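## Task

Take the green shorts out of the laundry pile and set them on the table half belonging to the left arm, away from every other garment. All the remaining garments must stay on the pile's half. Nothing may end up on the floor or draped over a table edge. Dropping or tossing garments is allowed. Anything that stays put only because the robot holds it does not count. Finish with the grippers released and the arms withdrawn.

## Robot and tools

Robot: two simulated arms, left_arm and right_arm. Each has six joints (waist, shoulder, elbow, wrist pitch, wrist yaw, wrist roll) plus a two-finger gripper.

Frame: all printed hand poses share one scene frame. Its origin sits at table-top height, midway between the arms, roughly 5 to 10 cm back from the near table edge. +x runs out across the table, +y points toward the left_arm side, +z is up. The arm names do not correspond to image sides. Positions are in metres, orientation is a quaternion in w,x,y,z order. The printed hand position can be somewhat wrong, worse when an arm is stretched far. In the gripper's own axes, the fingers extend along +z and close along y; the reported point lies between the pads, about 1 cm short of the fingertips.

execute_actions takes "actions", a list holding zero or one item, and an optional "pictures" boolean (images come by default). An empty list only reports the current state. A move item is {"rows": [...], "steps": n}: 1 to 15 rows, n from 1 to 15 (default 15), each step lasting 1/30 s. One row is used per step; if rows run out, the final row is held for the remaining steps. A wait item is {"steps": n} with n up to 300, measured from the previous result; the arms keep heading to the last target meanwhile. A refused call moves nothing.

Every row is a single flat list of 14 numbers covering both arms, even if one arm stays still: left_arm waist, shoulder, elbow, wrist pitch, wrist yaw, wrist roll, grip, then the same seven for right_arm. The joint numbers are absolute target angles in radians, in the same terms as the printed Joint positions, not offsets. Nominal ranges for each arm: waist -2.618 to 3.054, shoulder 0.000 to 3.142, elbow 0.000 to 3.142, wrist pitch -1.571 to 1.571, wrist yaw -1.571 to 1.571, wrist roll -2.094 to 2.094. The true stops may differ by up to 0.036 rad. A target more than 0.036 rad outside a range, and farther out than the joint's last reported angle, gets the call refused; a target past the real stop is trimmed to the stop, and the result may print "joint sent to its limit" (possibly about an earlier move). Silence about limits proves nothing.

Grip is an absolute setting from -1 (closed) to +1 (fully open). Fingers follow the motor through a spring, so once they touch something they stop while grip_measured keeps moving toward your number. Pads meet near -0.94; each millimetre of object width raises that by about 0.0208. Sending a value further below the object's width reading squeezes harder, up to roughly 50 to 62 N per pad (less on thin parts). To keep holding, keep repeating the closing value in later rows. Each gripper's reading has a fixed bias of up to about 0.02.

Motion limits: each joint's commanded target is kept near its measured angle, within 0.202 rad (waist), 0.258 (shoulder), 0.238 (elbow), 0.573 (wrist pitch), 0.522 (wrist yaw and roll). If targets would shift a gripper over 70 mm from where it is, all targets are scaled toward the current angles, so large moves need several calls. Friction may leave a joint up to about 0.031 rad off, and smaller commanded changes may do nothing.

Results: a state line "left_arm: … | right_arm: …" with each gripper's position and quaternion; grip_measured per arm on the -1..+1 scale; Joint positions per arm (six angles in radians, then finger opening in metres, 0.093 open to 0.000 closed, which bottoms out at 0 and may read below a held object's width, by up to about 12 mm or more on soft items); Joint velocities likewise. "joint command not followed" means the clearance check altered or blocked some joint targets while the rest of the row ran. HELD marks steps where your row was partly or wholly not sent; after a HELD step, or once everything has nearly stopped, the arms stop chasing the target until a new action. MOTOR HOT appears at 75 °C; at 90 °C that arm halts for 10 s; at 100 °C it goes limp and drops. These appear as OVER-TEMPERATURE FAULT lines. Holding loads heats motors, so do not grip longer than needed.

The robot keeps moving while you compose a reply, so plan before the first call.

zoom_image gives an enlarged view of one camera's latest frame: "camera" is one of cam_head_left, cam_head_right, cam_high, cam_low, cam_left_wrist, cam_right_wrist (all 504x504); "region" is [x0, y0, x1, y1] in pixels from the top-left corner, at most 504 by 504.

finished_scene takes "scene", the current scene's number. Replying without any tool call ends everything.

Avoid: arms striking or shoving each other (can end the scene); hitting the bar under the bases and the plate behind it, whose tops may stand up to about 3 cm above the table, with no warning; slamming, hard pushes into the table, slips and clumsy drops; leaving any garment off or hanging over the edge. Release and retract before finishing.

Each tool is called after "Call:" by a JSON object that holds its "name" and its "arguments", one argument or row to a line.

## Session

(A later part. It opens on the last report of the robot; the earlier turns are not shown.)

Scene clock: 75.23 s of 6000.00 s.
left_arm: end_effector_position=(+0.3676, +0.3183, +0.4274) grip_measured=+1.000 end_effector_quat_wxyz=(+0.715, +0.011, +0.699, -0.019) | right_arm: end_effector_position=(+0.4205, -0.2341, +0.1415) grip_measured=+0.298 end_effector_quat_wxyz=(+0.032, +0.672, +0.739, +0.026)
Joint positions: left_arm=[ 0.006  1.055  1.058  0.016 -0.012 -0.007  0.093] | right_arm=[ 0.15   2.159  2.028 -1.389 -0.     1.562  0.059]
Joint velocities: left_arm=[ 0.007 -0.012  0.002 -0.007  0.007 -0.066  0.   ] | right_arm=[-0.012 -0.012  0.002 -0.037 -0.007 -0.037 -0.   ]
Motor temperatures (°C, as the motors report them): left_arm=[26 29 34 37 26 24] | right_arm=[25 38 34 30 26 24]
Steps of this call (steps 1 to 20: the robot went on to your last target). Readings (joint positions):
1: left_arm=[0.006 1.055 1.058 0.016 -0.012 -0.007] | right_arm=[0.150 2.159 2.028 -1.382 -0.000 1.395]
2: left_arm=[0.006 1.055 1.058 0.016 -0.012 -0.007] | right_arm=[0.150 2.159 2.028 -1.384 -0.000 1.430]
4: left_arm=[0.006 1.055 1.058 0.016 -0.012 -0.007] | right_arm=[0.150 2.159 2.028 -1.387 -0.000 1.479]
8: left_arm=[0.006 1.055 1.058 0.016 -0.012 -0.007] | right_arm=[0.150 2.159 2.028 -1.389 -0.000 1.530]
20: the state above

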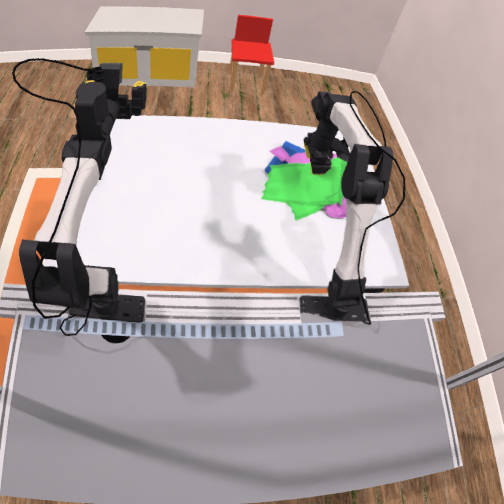

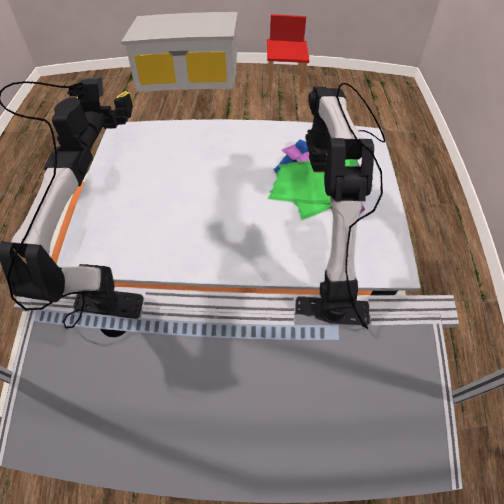

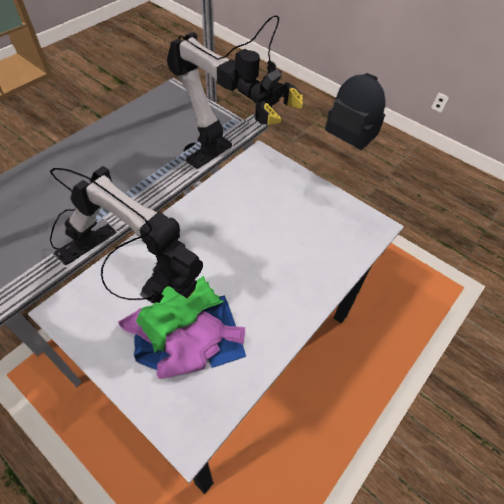

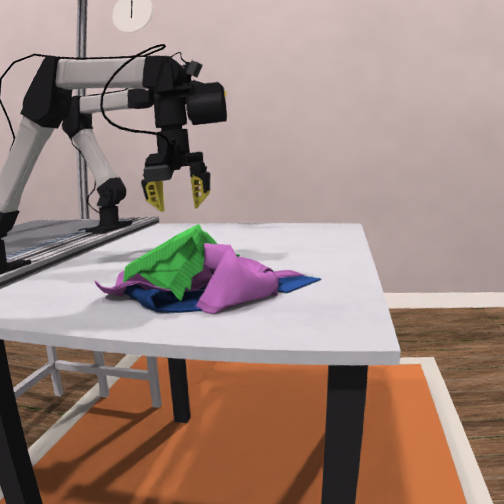

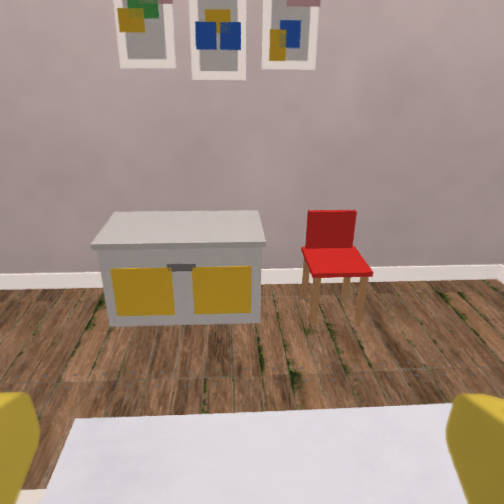

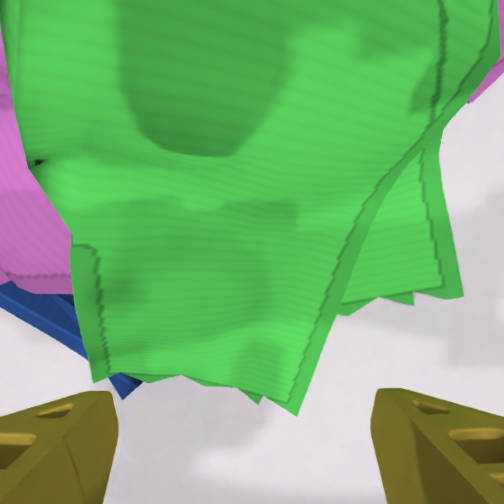

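Call:
{"name": "execute_actions", "arguments": {
  "actions": [
    {"rows":[[0.006,1.055,1.058,0.016,-0.012,-0.007,1,0.14,2.17,2.01,-1.35,0,1.57,1],[0.006,1.055,1.058,0.016,-0.012,-0.007,1,0.14,2.19,1.97,-1.29,0,1.57,1],[0.006,1.055,1.058,0.016,-0.012,-0.007,1,0.14,2.21,1.93,-1.23,0,1.57,1],[0.006,1.055,1.058,0.016,-0.012,-0.007,1,0.14,2.23,1.89,-1.17,0,1.57,1],[0.006,1.055,1.058,0.016,-0.012,-0.007,1,0.14,2.25,1.85,-1.11,0,1.57,1]],"steps":15}
  ]
}}

Scene clock: 86.90 s of 6000.00 s.
left_arm: end_effector_position=(+0.3676, +0.3183, +0.4274) grip_measured=+1.000 end_effector_quat_wxyz=(+0.715, +0.011, +0.699, -0.019) | right_arm: end_effector_position=(+0.4349, -0.2339, +0.0583) grip_measured=+0.996 end_effector_quat_wxyz=(+0.022, +0.674, +0.738, +0.015)
Joint positions: left_arm=[ 0.006  1.055  1.058  0.016 -0.012 -0.007  0.093] | right_arm=[ 0.15   2.257  1.856 -1.149 -0.     1.565  0.093]
Joint velocities: left_arm=[ 0.007 -0.002 -0.002  0.022  0.037  0.051  0.   ] | right_arm=[ 0.012 -0.022 -0.002  0.227 -0.037  0.037 -0.001]
Motor temperatures (°C, as the motors report them): left_arm=[26 29 35 38 26 24] | right_arm=[25 42 35 29 26 24]
Steps of this call (steps 1 to 15: the robot went on to your last target; steps 16 to 110: nothing new was sent; then 7.50 s passed at rest; steps 111 to 125: all 15 steps of this action). Readings (joint positions):
111: left_arm=[0.006 1.055 1.058 0.016 -0.012 -0.007] | right_arm=[0.150 2.159 2.028 -1.388 -0.000 1.564]
112: left_arm=[0.006 1.055 1.058 0.016 -0.012 -0.007] | right_arm=[0.150 2.159 2.023 -1.378 -0.000 1.565]
114: left_arm=[0.006 1.055 1.058 0.016 -0.012 -0.007] | right_arm=[0.150 2.160 1.987 -1.324 -0.000 1.565]
118: left_arm=[0.006 1.055 1.058 0.016 -0.012 -0.007] | right_arm=[0.150 2.213 1.889 -1.207 -0.000 1.565]
125: the state above

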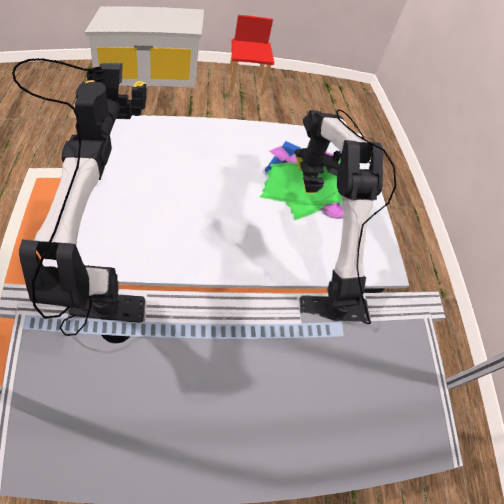

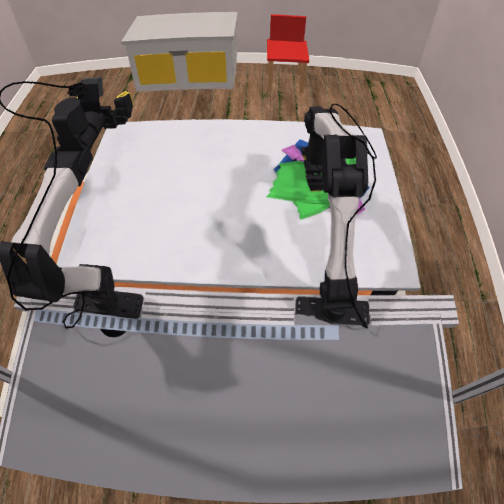

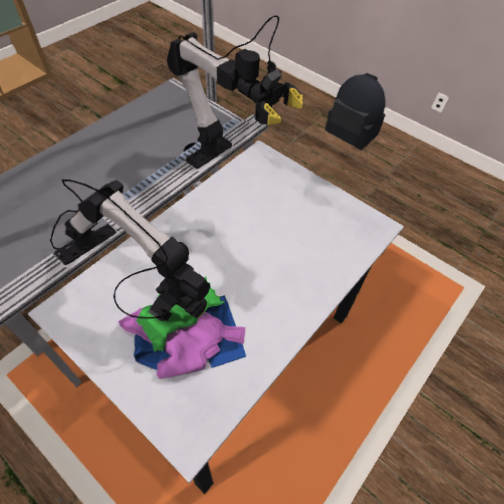

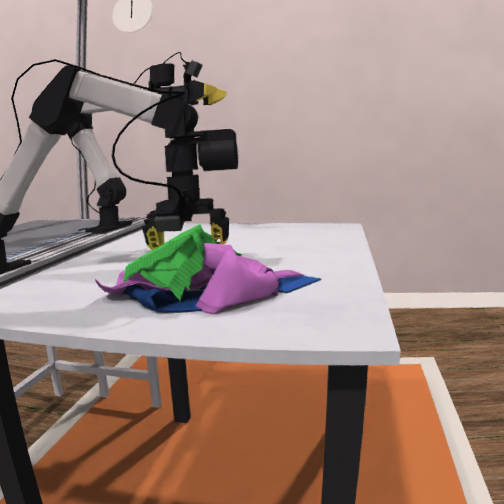

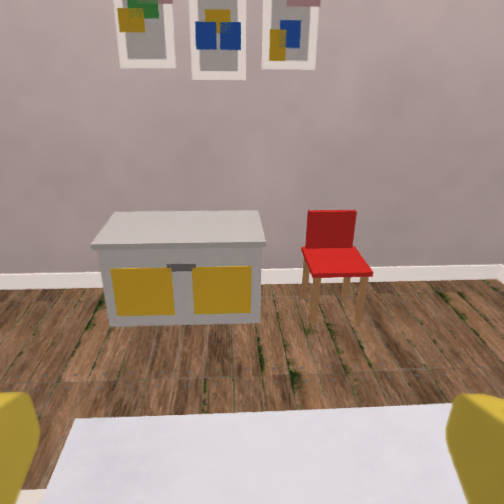

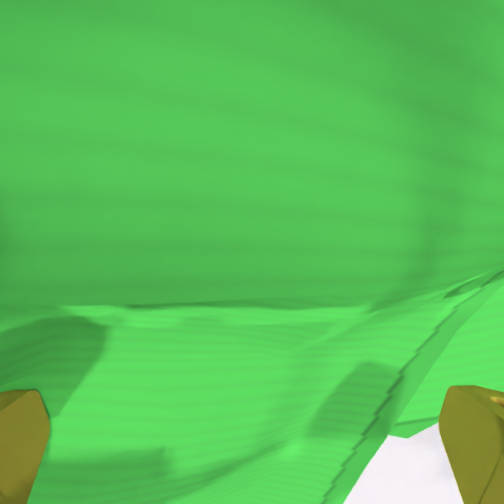

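Call:
{"name": "execute_actions", "arguments": {
  "actions": [
    {"rows":[[0.006,1.055,1.058,0.016,-0.012,-0.007,1,0.14,2.26,1.82,-1.1,0,1.57,1],[0.006,1.055,1.058,0.016,-0.012,-0.007,1,0.14,2.26,1.79,-1.07,0,1.57,1],[0.006,1.055,1.058,0.016,-0.012,-0.007,1,0.14,2.26,1.76,-1.04,0,1.57,1],[0.006,1.055,1.058,0.016,-0.012,-0.007,1,0.14,2.26,1.73,-1.01,0,1.57,1],[0.006,1.055,1.058,0.016,-0.012,-0.007,1,0.14,2.26,1.70,-0.98,0,1.57,1]],"steps":15}
  ],
  "pictures": false
}}

Call:
{"name": "execute_actions", "arguments": {
  "actions": [
    {"rows":[[0.006,1.055,1.058,0.016,-0.012,-0.007,1,0.14,2.26,1.70,-0.98,0,1.57,-1]],"steps":15}
  ],
  "pictures": false
}}

Call:
{"name": "execute_actions", "arguments": {
  "actions": [
    {"steps":15}
  ]
}}

Scene clock: 98.50 s of 6000.00 s.
left_arm: end_effector_position=(+0.3676, +0.3183, +0.4274) grip_measured=+1.000 end_effector_quat_wxyz=(+0.715, +0.011, +0.699, -0.019) | right_arm: end_effector_position=(+0.4287, -0.2348, +0.0257) grip_measured=+0.996 end_effector_quat_wxyz=(+0.023, +0.674, +0.738, +0.016)
Joint positions: left_arm=[ 0.006  1.055  1.058  0.016 -0.012 -0.007  0.093] | right_arm=[ 0.15   2.254  1.719 -1.01  -0.001  1.565  0.093]
Joint velocities: left_arm=[-0.017 -0.027  0.007 -0.037 -0.022  0.007  0.   ] | right_arm=[ 0.002 -0.007  0.002  0.022 -0.081  0.022 -0.   ]
Motor temperatures (°C, as the motors report them): left_arm=[26 29 35 38 26 24] | right_arm=[25 45 35 29 26 24]
Steps of this call (steps 1 to 30: the robot went on to your last target; steps 31 to 120: nothing new was sent; then 7.10 s passed at rest; steps 121 to 135: all 15 steps of this action). Readings (joint positions):
121: left_arm=[0.006 1.055 1.058 0.016 -0.012 -0.007] | right_arm=[0.150 2.257 1.855 -1.131 -0.000 1.565]
122: left_arm=[0.006 1.055 1.058 0.016 -0.012 -0.007] | right_arm=[0.150 2.257 1.848 -1.123 -0.000 1.565]
124: left_arm=[0.006 1.055 1.058 0.016 -0.012 -0.007] | right_arm=[0.150 2.254 1.812 -1.090 -0.000 1.565]
128: left_arm=[0.006 1.055 1.058 0.016 -0.012 -0.007] | right_arm=[0.150 2.254 1.724 -1.038 -0.001 1.565]
135: the state above

Scene clock: 99.00 s of 6000.00 s.
left_arm: end_effector_position=(+0.3676, +0.3183, +0.4274) grip_measured=+1.000 end_effector_quat_wxyz=(+0.715, +0.011, +0.699, -0.019) | right_arm: end_effector_position=(+0.4321, -0.2342, +0.0259) grip_measured=-0.988 end_effector_quat_wxyz=(+0.027, +0.674, +0.738, +0.022)
Joint positions: left_arm=[ 0.006  1.055  1.058  0.016 -0.012 -0.007  0.093] | right_arm=[ 0.15   2.254  1.719 -0.996 -0.003  1.565  0.   ]
Joint velocities: left_arm=[ 0.007 -0.007  0.007  0.022 -0.022  0.066  0.   ] | right_arm=[ 0.002 -0.002  0.002 -0.051  0.022 -0.037  0.   ]
Motor temperatures (°C, as the motors report them): left_arm=[26 29 35 38 26 24] | right_arm=[25 45 35 29 26 24]
Steps of this call (steps 1 to 15: all 15 steps of this action). Readings (joint positions):
1: left_arm=[0.006 1.055 1.058 0.016 -0.012 -0.007] | right_arm=[0.150 2.254 1.719 -1.009 -0.001 1.565]
2: left_arm=[0.006 1.055 1.058 0.016 -0.012 -0.007] | right_arm=[0.150 2.254 1.719 -1.005 -0.001 1.565]
4: left_arm=[0.006 1.055 1.058 0.016 -0.012 -0.007] | right_arm=[0.150 2.254 1.719 -0.998 -0.001 1.565]
8: left_arm=[0.006 1.055 1.058 0.016 -0.012 -0.007] | right_arm=[0.150 2.254 1.719 -0.996 -0.002 1.565]
15: the state above

Scene clock: 99.50 s of 6000.00 s.
left_arm: end_effector_position=(+0.3676, +0.3183, +0.4274) grip_measured=+1.000 end_effector_quat_wxyz=(+0.715, +0.011, +0.699, -0.019) | right_arm: end_effector_position=(+0.4321, -0.2342, +0.0259) grip_measured=-0.988 end_effector_quat_wxyz=(+0.027, +0.674, +0.738, +0.022)
Joint positions: left_arm=[ 0.006  1.055  1.058  0.016 -0.012 -0.007  0.093] | right_arm=[ 0.15   2.254  1.719 -0.996 -0.003  1.565  0.   ]
Joint velocities: left_arm=[ 0.007 -0.007  0.002  0.007 -0.066 -0.007  0.   ] | right_arm=[-0.017 -0.002 -0.002 -0.007  0.007 -0.022  0.   ]
Motor temperatures (°C, as the motors report them): left_arm=[26 29 36 38 26 24] | right_arm=[25 45 35 29 26 24]
Steps of this call (steps 1 to 15: the robot went on to your last target). Readings (joint positions):
1: left_arm=[0.006 1.055 1.058 0.016 -0.012 -0.007] | right_arm=[0.150 2.254 1.719 -0.996 -0.003 1.565]
2: left_arm=[0.006 1.055 1.058 0.016 -0.012 -0.007] | right_arm=[0.150 2.254 1.719 -0.996 -0.003 1.565]
4: left_arm=[0.006 1.055 1.058 0.016 -0.012 -0.007] | right_arm=[0.150 2.254 1.719 -0.996 -0.003 1.565]
8: left_arm=[0.006 1.055 1.058 0.016 -0.012 -0.007] | right_arm=[0.150 2.254 1.719 -0.996 -0.003 1.565]
15: the state above
All arms were judged still, so your last target was given up. Only a new action makes them travel on or press farther. Fingers that are still opening or closing keep moving.

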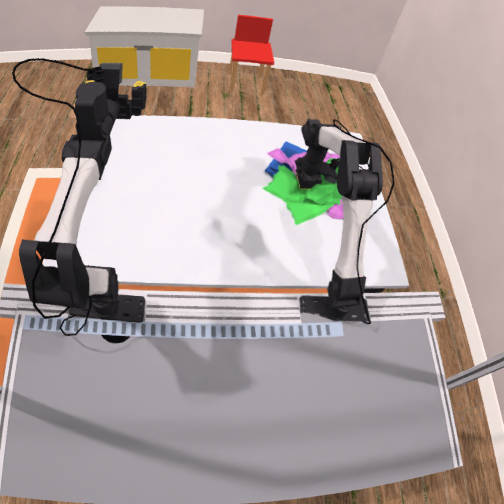

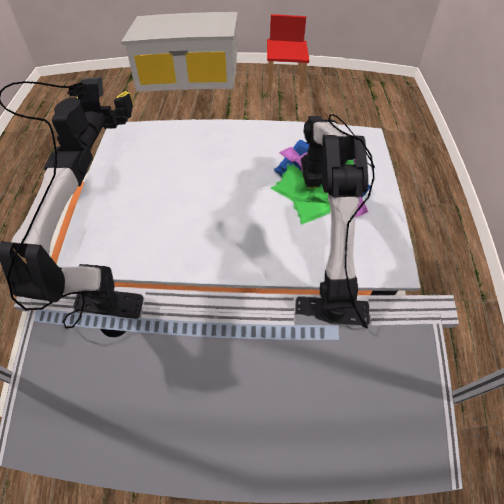

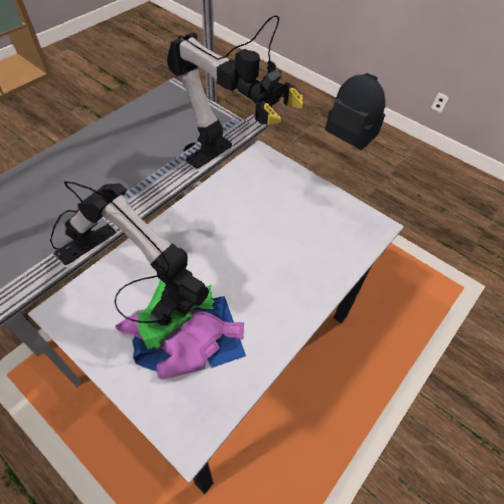

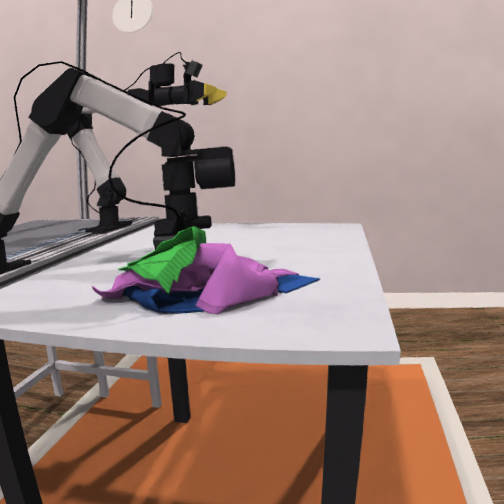

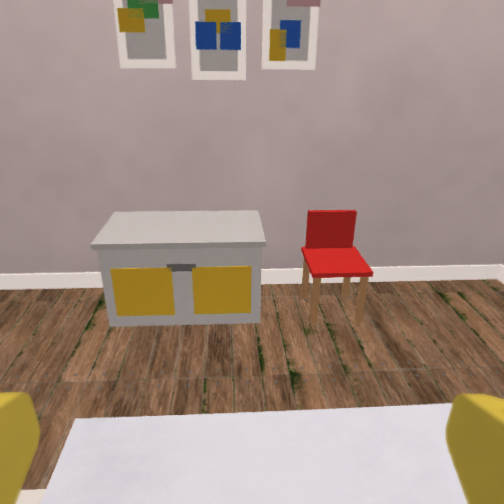

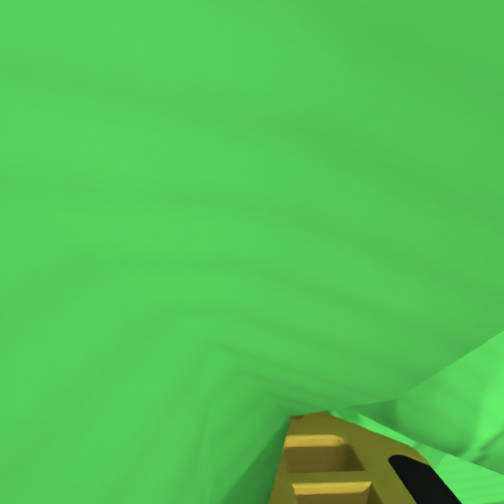

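Looks grasped. Lift.

Call:
{"name": "execute_actions", "arguments": {
  "actions": [
    {"rows":[[0.006,1.055,1.058,0.016,-0.012,-0.007,1,0.14,2.24,1.73,-1.0,0,1.57,-1],[0.006,1.055,1.058,0.016,-0.012,-0.007,1,0.14,2.22,1.75,-1.02,0,1.57,-1],[0.006,1.055,1.058,0.016,-0.012,-0.007,1,0.14,2.20,1.77,-1.04,0,1.57,-1],[0.006,1.055,1.058,0.016,-0.012,-0.007,1,0.14,2.18,1.79,-1.06,0,1.57,-1],[0.006,1.055,1.058,0.016,-0.012,-0.007,1,0.14,2.16,1.81,-1.08,0,1.57,-1],[0.006,1.055,1.058,0.016,-0.012,-0.007,1,0.14,2.14,1.83,-1.1,0,1.57,-1],[0.006,1.055,1.058,0.016,-0.012,-0.007,1,0.14,2.12,1.85,-1.12,0,1.57,-1],[0.006,1.055,1.058,0.016,-0.012,-0.007,1,0.14,2.10,1.87,-1.14,0,1.57,-1],[0.006,1.055,1.058,0.016,-0.012,-0.007,1,0.14,2.08,1.89,-1.16,0,1.57,-1],[0.006,1.055,1.058,0.016,-0.012,-0.007,1,0.14,2.06,1.91,-1.18,0,1.57,-1],[0.006,1.055,1.058,0.016,-0.012,-0.007,1,0.14,2.04,1.93,-1.2,0,1.57,-1],[0.006,1.055,1.058,0.016,-0.012,-0.007,1,0.14,2.02,1.95,-1.2,0,1.57,-1],[0.006,1.055,1.058,0.016,-0.012,-0.007,1,0.14,2.0,1.97,-1.2,0,1.57,-1],[0.006,1.055,1.058,0.016,-0.012,-0.007,1,0.14,1.98,1.99,-1.2,0,1.57,-1],[0.006,1.055,1.058,0.016,-0.012,-0.007,1,0.14,1.96,2.01,-1.2,0,1.57,-1]],"steps":15}
  ],
  "pictures": false
}}

Call:
{"name": "execute_actions", "arguments": {
  "actions": [
    {"steps":15}
  ]
}}

Scene clock: 123.57 s of 6000.00 s.
left_arm: end_effector_position=(+0.3676, +0.3183, +0.4274) grip_measured=+1.000 end_effector_quat_wxyz=(+0.715, +0.011, +0.699, -0.019) | right_arm: end_effector_position=(+0.4552, -0.2300, +0.2012) grip_measured=-0.988 end_effector_quat_wxyz=(+0.140, +0.660, +0.724, +0.144)
Joint positions: left_arm=[ 0.006  1.055  1.058  0.016 -0.012 -0.007  0.093] | right_arm=[ 0.15   2.002  1.959 -1.154 -0.003  1.566  0.   ]
Joint velocities: left_arm=[-0.012 -0.002 -0.027  0.007 -0.022 -0.11   0.   ] | right_arm=[-0.007 -0.618  0.618 -0.271 -0.051  0.066  0.   ]
Motor temperatures (°C, as the motors report them): left_arm=[26 29 37 40 26 24] | right_arm=[25 47 34 29 26 24]
Steps of this call (steps 1 to 200: nothing new was sent; then 16.90 s passed at rest; steps 201 to 215: all 15 steps of this action). Readings (joint positions):
201: left_arm=[0.006 1.055 1.058 0.016 -0.012 -0.007] | right_arm=[0.150 2.254 1.719 -0.996 -0.003 1.565]
202: left_arm=[0.006 1.055 1.058 0.016 -0.012 -0.007] | right_arm=[0.150 2.252 1.719 -0.997 -0.003 1.565]
204: left_arm=[0.006 1.055 1.058 0.016 -0.012 -0.007] | right_arm=[0.150 2.241 1.729 -1.016 -0.003 1.566]
208: left_arm=[0.006 1.055 1.058 0.016 -0.012 -0.007] | right_arm=[0.150 2.176 1.797 -1.073 -0.003 1.566]
215: the state above

Scene clock: 124.07 s of 6000.00 s.
left_arm: end_effector_position=(+0.3676, +0.3183, +0.4274) grip_measured=+1.000 end_effector_quat_wxyz=(+0.715, +0.011, +0.699, -0.019) | right_arm: end_effector_position=(+0.4492, -0.2300, +0.2419) grip_measured=-0.988 end_effector_quat_wxyz=(+0.165, +0.654, +0.718, +0.172)
Joint positions: left_arm=[ 0.006  1.055  1.058  0.016 -0.012 -0.007  0.093] | right_arm=[ 0.15   1.941  2.01  -1.189 -0.003  1.566  0.   ]
Joint velocities: left_arm=[-0.002 -0.007 -0.002 -0.037 -0.081 -0.037  0.   ] | right_arm=[-0.002  0.002  0.017 -0.007 -0.022  0.022  0.   ]
Motor temperatures (°C, as the motors report them): left_arm=[26 29 37 40 26 24] | right_arm=[25 47 34 29 26 24]
Steps of this call (steps 1 to 15: the robot went on to your last target). Readings (joint positions):
1: left_arm=[0.006 1.055 1.058 0.016 -0.012 -0.007] | right_arm=[0.150 1.981 1.978 -1.158 -0.003 1.566]
2: left_arm=[0.006 1.055 1.058 0.016 -0.012 -0.007] | right_arm=[0.150 1.964 1.992 -1.160 -0.003 1.566]
4: left_arm=[0.006 1.055 1.058 0.016 -0.012 -0.007] | right_arm=[0.150 1.940 2.007 -1.162 -0.003 1.566]
8: left_arm=[0.006 1.055 1.058 0.016 -0.012 -0.007] | right_arm=[0.150 1.939 2.010 -1.174 -0.003 1.566]
15: the state above

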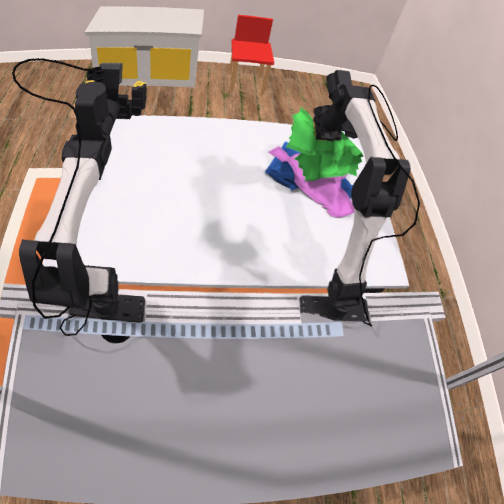

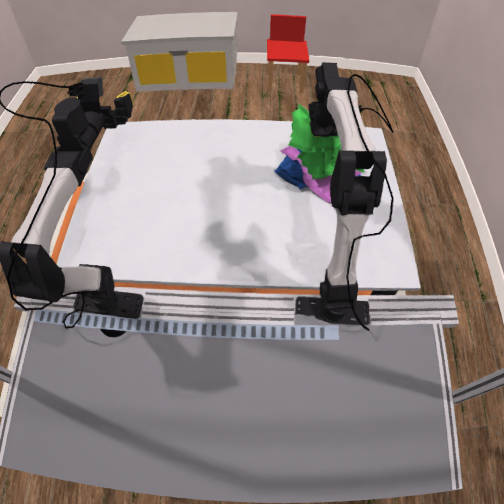

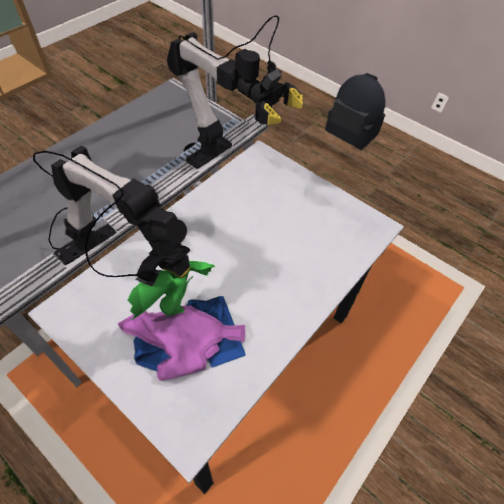

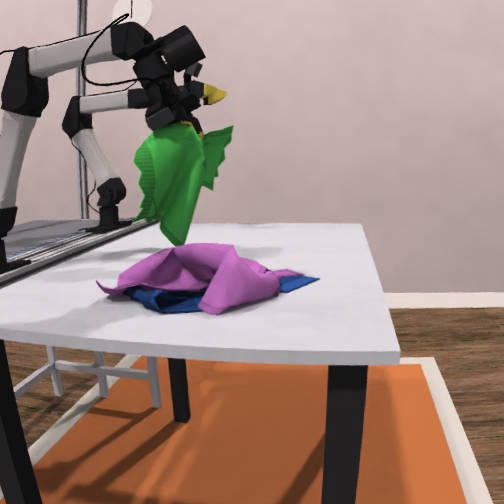

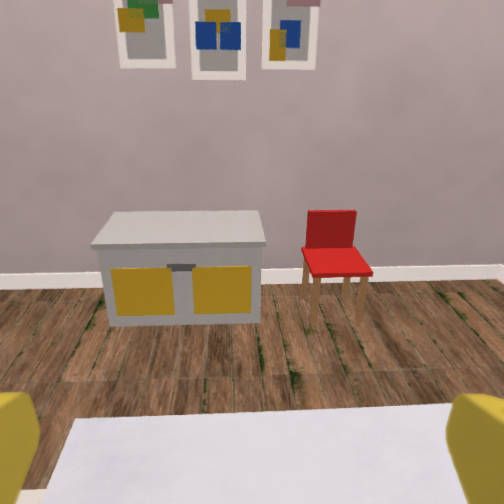

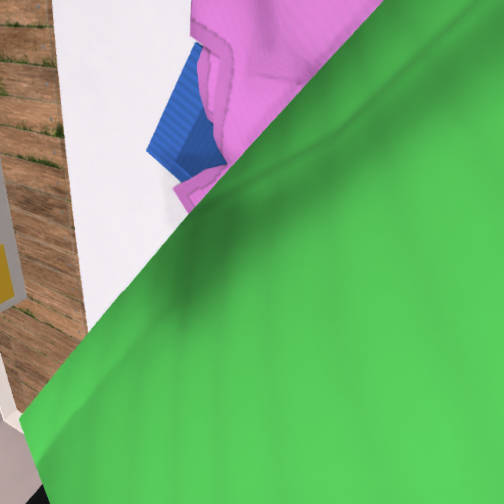

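Call:
{"name": "execute_actions", "arguments": {
  "actions": [
    {"rows":[[0.006,1.055,1.058,0.016,-0.012,-0.007,1,0.17,1.96,2.01,-1.19,0,1.57,-1],[0.006,1.055,1.058,0.016,-0.012,-0.007,1,0.2,1.96,2.01,-1.17,0,1.57,-1],[0.006,1.055,1.058,0.016,-0.012,-0.007,1,0.24,1.96,2.01,-1.15,0,1.57,-1],[0.006,1.055,1.058,0.016,-0.012,-0.007,1,0.28,1.97,2.01,-1.13,0,1.57,-1],[0.006,1.055,1.058,0.016,-0.012,-0.007,1,0.32,1.98,2.02,-1.11,0,1.57,-1],[0.006,1.055,1.058,0.016,-0.012,-0.007,1,0.36,1.99,2.02,-1.09,0,1.57,-1],[0.006,1.055,1.058,0.016,-0.012,-0.007,1,0.4,2.0,2.03,-1.07,0,1.57,-1],[0.006,1.055,1.058,0.016,-0.012,-0.007,1,0.44,2.01,2.03,-1.05,0,1.57,-1],[0.006,1.055,1.058,0.016,-0.012,-0.007,1,0.48,2.02,2.04,-1.03,0,1.57,-1],[0.006,1.055,1.058,0.016,-0.012,-0.007,1,0.52,2.04,2.05,-1.0,0,1.57,-1],[0.006,1.055,1.058,0.016,-0.012,-0.007,1,0.56,2.06,2.06,-0.97,0,1.57,-1],[0.006,1.055,1.058,0.016,-0.012,-0.007,1,0.6,2.08,2.07,-0.94,0,1.57,-1],[0.006,1.055,1.058,0.016,-0.012,-0.007,1,0.64,2.1,2.08,-0.91,0,1.57,-1],[0.006,1.055,1.058,0.016,-0.012,-0.007,1,0.68,2.12,2.09,-0.88,0,1.57,-1],[0.006,1.055,1.058,0.016,-0.012,-0.007,1,0.72,2.14,2.1,-0.85,0,1.57,-1]],"steps":15}
  ],
  "pictures": false
}}

Call:
{"name": "execute_actions", "arguments": {
  "actions": [
    {"rows":[[0.006,1.055,1.058,0.016,-0.012,-0.007,1,0.76,2.17,2.11,-0.81,0,1.57,-1],[0.006,1.055,1.058,0.016,-0.012,-0.007,1,0.8,2.2,2.12,-0.77,0,1.57,-1],[0.006,1.055,1.058,0.016,-0.012,-0.007,1,0.84,2.23,2.13,-0.73,0,1.57,-1],[0.006,1.055,1.058,0.016,-0.012,-0.007,1,0.88,2.26,2.14,-0.69,0,1.57,-1],[0.006,1.055,1.058,0.016,-0.012,-0.007,1,0.91,2.29,2.15,-0.65,0,1.57,-1],[0.006,1.055,1.058,0.016,-0.012,-0.007,1,0.94,2.32,2.16,-0.61,0,1.57,-1],[0.006,1.055,1.058,0.016,-0.012,-0.007,1,0.96,2.35,2.17,-0.57,0,1.57,-1],[0.006,1.055,1.058,0.016,-0.012,-0.007,1,0.98,2.38,2.19,-0.53,0,1.57,-1],[0.006,1.055,1.058,0.016,-0.012,-0.007,1,1.0,2.4,2.2,-0.5,0,1.57,-1]],"steps":15}
  ],
  "pictures": false
}}

Call:
{"name": "execute_actions", "arguments": {
  "actions": [
    {"steps":20}
  ]
}}

Scene clock: 153.43 s of 6000.00 s.
left_arm: end_effector_position=(+0.3676, +0.3183, +0.4274) grip_measured=+1.000 end_effector_quat_wxyz=(+0.715, +0.011, +0.699, -0.019) | right_arm: end_effector_position=(+0.4319, +0.0183, +0.2145) grip_measured=-0.988 end_effector_quat_wxyz=(+0.151, +0.450, +0.844, +0.250)
Joint positions: left_arm=[ 0.006  1.055  1.058  0.016 -0.012 -0.007  0.093] | right_arm=[ 0.644  2.086  2.062 -0.976  0.003  1.567  0.   ]
Joint velocities: left_arm=[-0.002  0.007 -0.022 -0.007 -0.022 -0.051  0.   ] | right_arm=[1.116 0.628 0.281 0.813 0.037 0.037 0.   ]
Motor temperatures (°C, as the motors report them): left_arm=[26 29 38 41 26 24] | right_arm=[25 43 35 31 26 24]
Steps of this call (steps 1 to 15: the robot went on to your last target; steps 16 to 670: nothing new was sent; then 6.53 s passed at rest; steps 671 to 685: all 15 steps of this action). Readings (joint positions):
671: left_arm=[0.006 1.055 1.058 0.016 -0.012 -0.007] | right_arm=[0.151 1.941 2.010 -1.191 -0.003 1.566]
672: left_arm=[0.006 1.055 1.058 0.016 -0.012 -0.007] | right_arm=[0.155 1.941 2.010 -1.191 -0.002 1.566]
674: left_arm=[0.006 1.055 1.058 0.016 -0.012 -0.007] | right_arm=[0.183 1.941 2.010 -1.185 0.004 1.566]
678: left_arm=[0.006 1.055 1.058 0.016 -0.012 -0.007] | right_arm=[0.335 1.960 2.010 -1.133 0.009 1.567]
685: the state above

Scene clock: 153.93 s of 6000.00 s.
left_arm: end_effector_position=(+0.3676, +0.3183, +0.4274) grip_measured=+1.000 end_effector_quat_wxyz=(+0.715, +0.011, +0.699, -0.019) | right_arm: end_effector_position=(+0.3496, +0.2564, +0.1297) grip_measured=-0.988 end_effector_quat_wxyz=(+0.119, +0.263, +0.888, +0.357)
Joint positions: left_arm=[ 0.006  1.055  1.058  0.016 -0.012 -0.007  0.093] | right_arm=[ 1.037  2.412  2.171 -0.566 -0.015  1.567  0.   ]
Joint velocities: left_arm=[-0.007 -0.017 -0.007  0.007  0.037  0.007  0.   ] | right_arm=[-0.002 -0.017 -0.002  0.198 -0.051 -0.037  0.   ]
Motor temperatures (°C, as the motors report them): left_arm=[26 29 38 41 26 24] | right_arm=[25 43 35 31 26 24]
Steps of this call (steps 1 to 15: all 15 steps of this action). Readings (joint positions):
1: left_arm=[0.006 1.055 1.058 0.016 -0.012 -0.007] | right_arm=[0.684 2.108 2.072 -0.948 0.002 1.567]
2: left_arm=[0.006 1.055 1.058 0.016 -0.012 -0.007] | right_arm=[0.722 2.131 2.082 -0.917 0.001 1.567]
4: left_arm=[0.006 1.055 1.058 0.016 -0.012 -0.007] | right_arm=[0.797 2.181 2.102 -0.852 0.000 1.567]
8: left_arm=[0.006 1.055 1.058 0.016 -0.012 -0.007] | right_arm=[0.933 2.298 2.147 -0.707 -0.001 1.567]
15: the state above

Scene clock: 154.60 s of 6000.00 s.
left_arm: end_effector_position=(+0.3676, +0.3183, +0.4274) grip_measured=+1.000 end_effector_quat_wxyz=(+0.715, +0.011, +0.699, -0.019) | right_arm: end_effector_position=(+0.3699, +0.2539, +0.1430) grip_measured=-0.988 end_effector_quat_wxyz=(+0.135, +0.272, +0.873, +0.380)
Joint positions: left_arm=[ 0.006  1.055  1.058  0.016 -0.012 -0.007  0.093] | right_arm=[ 1.01   2.411  2.18  -0.519 -0.008  1.567  0.   ]
Joint velocities: left_arm=[-0.002  0.002 -0.007  0.007 -0.007  0.022  0.   ] | right_arm=[-0.002 -0.022 -0.007 -0.007  0.022 -0.051  0.   ]
Motor temperatures (°C, as the motors report them): left_arm=[26 29 38 42 26 24] | right_arm=[25 44 35 31 26 24]
Steps of this call (steps 1 to 20: the robot went on to your last target). Readings (joint positions):
1: left_arm=[0.006 1.055 1.058 0.016 -0.012 -0.007] | right_arm=[1.034 2.412 2.171 -0.560 -0.015 1.567]
2: left_arm=[0.006 1.055 1.058 0.016 -0.012 -0.007] | right_arm=[1.030 2.411 2.173 -0.551 -0.014 1.567]
4: left_arm=[0.006 1.055 1.058 0.016 -0.012 -0.007] | right_arm=[1.021 2.411 2.178 -0.536 -0.013 1.567]
8: left_arm=[0.006 1.055 1.058 0.016 -0.012 -0.007] | right_arm=[1.011 2.411 2.180 -0.523 -0.009 1.567]
20: the state above

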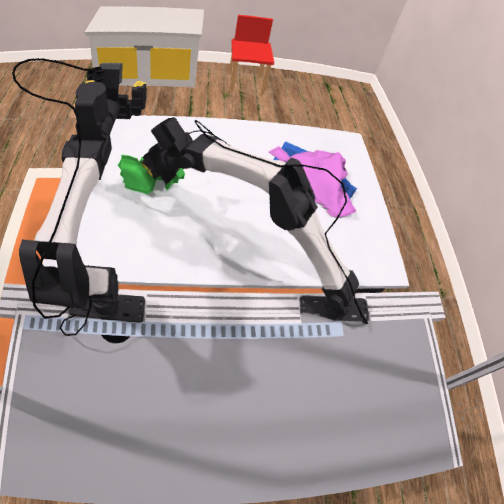

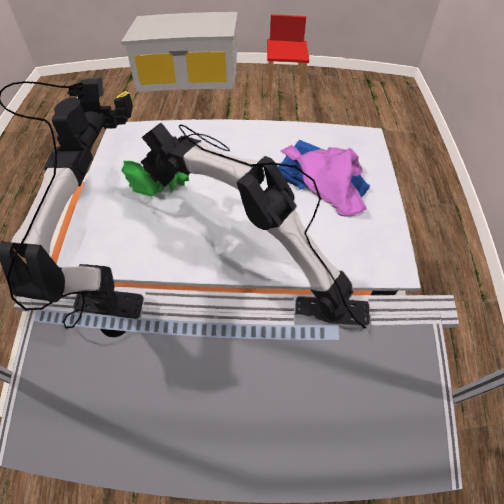

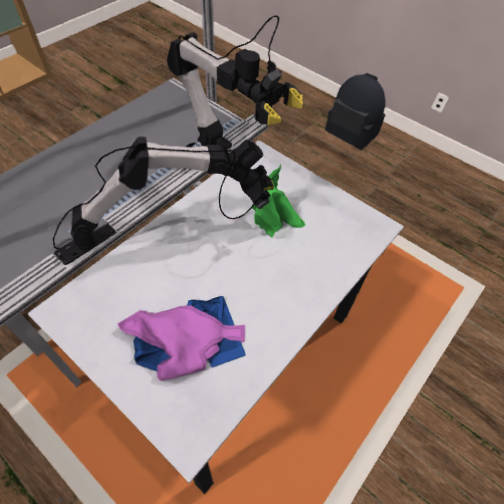

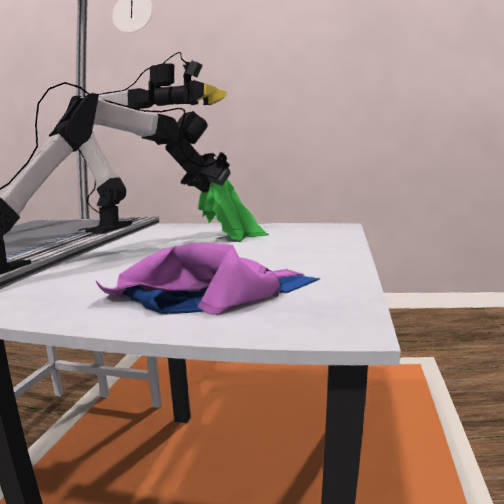

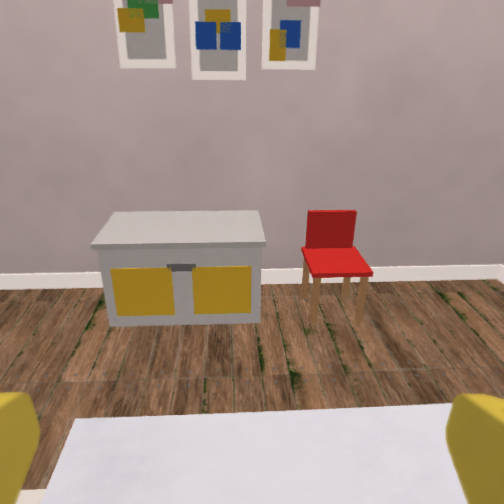

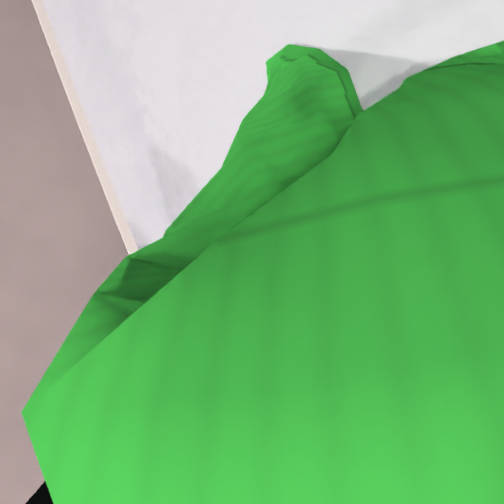

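Call:
{"name": "execute_actions", "arguments": {
  "actions": [
    {"rows":[[0.006,1.055,1.058,0.016,-0.012,-0.007,1,1.0,2.4,2.2,-0.7,0,1.57,1]],"steps":15}
  ],
  "pictures": false
}}

Call:
{"name": "execute_actions", "arguments": {
  "actions": [
    {"rows":[[0.006,1.055,1.058,0.016,-0.012,-0.007,1,1.0,2.3,2.17,-0.75,0,1.57,1],[0.006,1.055,1.058,0.016,-0.012,-0.007,1,1.0,2.2,2.14,-0.8,0,1.57,1],[0.006,1.055,1.058,0.016,-0.012,-0.007,1,1.0,2.1,2.1,-0.85,0,1.57,1],[0.006,1.055,1.058,0.016,-0.012,-0.007,1,1.0,2.0,2.05,-0.9,0,1.57,1],[0.006,1.055,1.058,0.016,-0.012,-0.007,1,1.0,1.9,2.0,-0.95,0,1.57,1]],"steps":15}
  ],
  "pictures": false
}}

Call:
{"name": "execute_actions", "arguments": {
  "actions": [
    {"steps":30}
  ]
}}

Scene clock: 167.70 s of 6000.00 s.
left_arm: end_effector_position=(+0.3676, +0.3183, +0.4274) grip_measured=+1.000 end_effector_quat_wxyz=(+0.715, +0.011, +0.699, -0.019) | right_arm: end_effector_position=(+0.3540, +0.2306, +0.1189) grip_measured=+0.996 end_effector_quat_wxyz=(+0.113, +0.283, +0.900, +0.311)
Joint positions: left_arm=[ 0.006  1.055  1.058  0.016 -0.012 -0.007  0.093] | right_arm=[ 1.01   2.409  2.183 -0.681 -0.008  1.567  0.093]
Joint velocities: left_arm=[-0.012 -0.012 -0.007  0.007 -0.007 -0.037  0.   ] | right_arm=[-0.002 -0.022 -0.012 -0.037 -0.037 -0.007 -0.   ]
Motor temperatures (°C, as the motors report them): left_arm=[26 29 38 42 26 24] | right_arm=[25 52 37 33 26 24]
Steps of this call (steps 1 to 15: the robot went on to your last target; steps 16 to 378: nothing new was sent; steps 379 to 393: all 15 steps of this action). Readings (joint positions):
379: left_arm=[0.006 1.055 1.058 0.016 -0.012 -0.007] | right_arm=[1.010 2.411 2.181 -0.532 -0.008 1.567]
380: left_arm=[0.006 1.055 1.058 0.016 -0.012 -0.007] | right_arm=[1.010 2.410 2.183 -0.561 -0.008 1.567]
382: left_arm=[0.006 1.055 1.058 0.016 -0.012 -0.007] | right_arm=[1.010 2.409 2.183 -0.607 -0.008 1.567]
386: left_arm=[0.006 1.055 1.058 0.016 -0.012 -0.007] | right_arm=[1.010 2.409 2.183 -0.660 -0.008 1.567]
393: the state above

Scene clock: 168.20 s of 6000.00 s.
left_arm: end_effector_position=(+0.3676, +0.3183, +0.4274) grip_measured=+1.000 end_effector_quat_wxyz=(+0.715, +0.011, +0.699, -0.019) | right_arm: end_effector_position=(+0.2828, +0.1431, +0.3310) grip_measured=+0.996 end_effector_quat_wxyz=(+0.143, +0.269, +0.863, +0.403)
Joint positions: left_arm=[ 0.006  1.055  1.058  0.016 -0.012 -0.007  0.093] | right_arm=[ 1.01   1.848  2.034 -0.885 -0.007  1.567  0.093]
Joint velocities: left_arm=[-0.007  0.017  0.007  0.037  0.022 -0.022  0.   ] | right_arm=[ 0.012 -0.11  -0.002 -0.007  0.007 -0.037 -0.   ]
Motor temperatures (°C, as the motors report them): left_arm=[26 29 38 42 26 24] | right_arm=[25 52 37 33 26 24]
Steps of this call (steps 1 to 15: all 15 steps of this action). Readings (joint positions):
1: left_arm=[0.006 1.055 1.058 0.016 -0.012 -0.007] | right_arm=[1.010 2.401 2.181 -0.686 -0.008 1.567]
2: left_arm=[0.006 1.055 1.058 0.016 -0.012 -0.007] | right_arm=[1.010 2.383 2.169 -0.702 -0.008 1.567]
4: left_arm=[0.006 1.055 1.058 0.016 -0.012 -0.007] | right_arm=[1.010 2.312 2.128 -0.746 -0.008 1.567]
8: left_arm=[0.006 1.055 1.058 0.016 -0.012 -0.007] | right_arm=[1.010 2.101 2.046 -0.839 -0.008 1.567]
15: the state above

Scene clock: 169.20 s of 6000.00 s.
left_arm: end_effector_position=(+0.3676, +0.3183, +0.4274) grip_measured=+1.000 end_effector_quat_wxyz=(+0.715, +0.011, +0.699, -0.019) | right_arm: end_effector_position=(+0.2828, +0.1411, +0.2951) grip_measured=+0.996 end_effector_quat_wxyz=(+0.128, +0.277, +0.884, +0.355)
Joint positions: left_arm=[ 0.006  1.055  1.058  0.016 -0.012 -0.007  0.093] | right_arm=[ 1.01   1.889  2.018 -0.937 -0.007  1.567  0.093]
Joint velocities: left_arm=[-0.007 -0.022 -0.027  0.081 -0.007  0.051  0.   ] | right_arm=[-0.007 -0.002  0.012 -0.007 -0.007 -0.037  0.   ]
Motor temperatures (°C, as the motors report them): left_arm=[26 29 38 42 26 24] | right_arm=[25 51 37 33 26 24]
Steps of this call (steps 1 to 30: the robot went on to your last target). Readings (joint positions):
1: left_arm=[0.006 1.055 1.058 0.016 -0.012 -0.007] | right_arm=[1.010 1.846 2.034 -0.888 -0.007 1.567]
2: left_arm=[0.006 1.055 1.058 0.016 -0.012 -0.007] | right_arm=[1.010 1.851 2.034 -0.893 -0.007 1.567]
4: left_arm=[0.006 1.055 1.058 0.016 -0.012 -0.007] | right_arm=[1.010 1.867 2.034 -0.908 -0.007 1.567]
8: left_arm=[0.006 1.055 1.058 0.016 -0.012 -0.007] | right_arm=[1.010 1.886 2.021 -0.927 -0.007 1.567]
30: the state above
All arms were judged still, so your last target was given up. Only a new action makes them travel on or press farther. Fingers that are still opening or closing keep moving.

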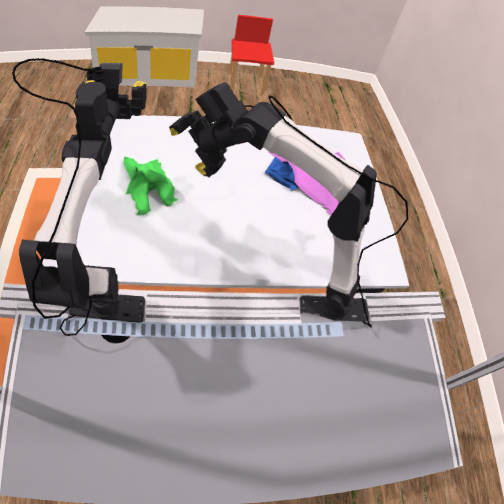

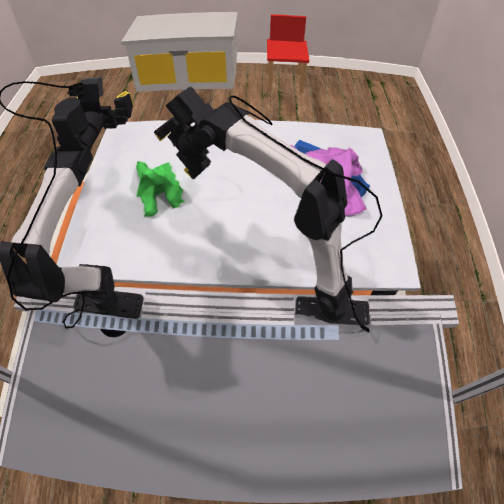

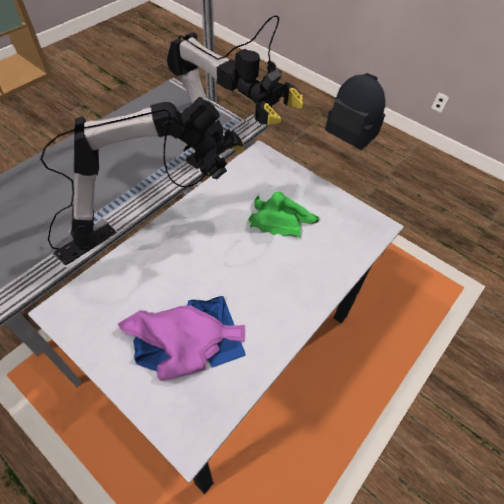

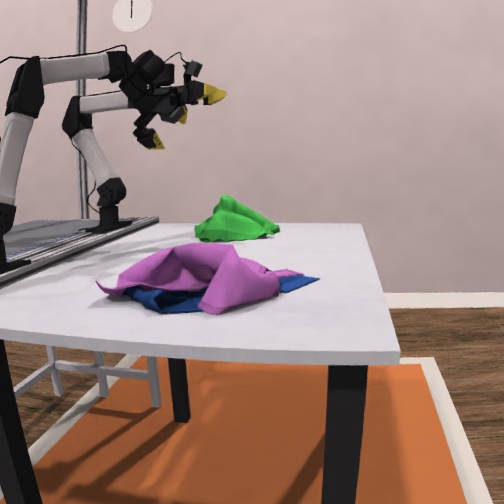

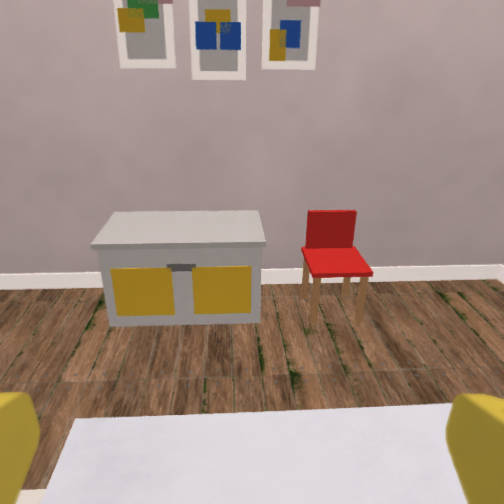

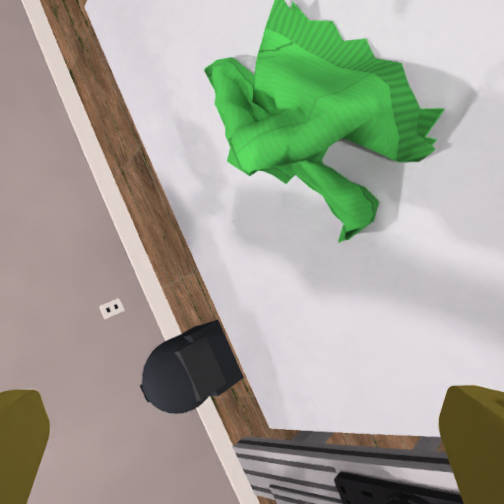

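Call:
{"name": "finished_scene", "arguments": {
  "scene": 1
}}

The scene is finished: the task was done.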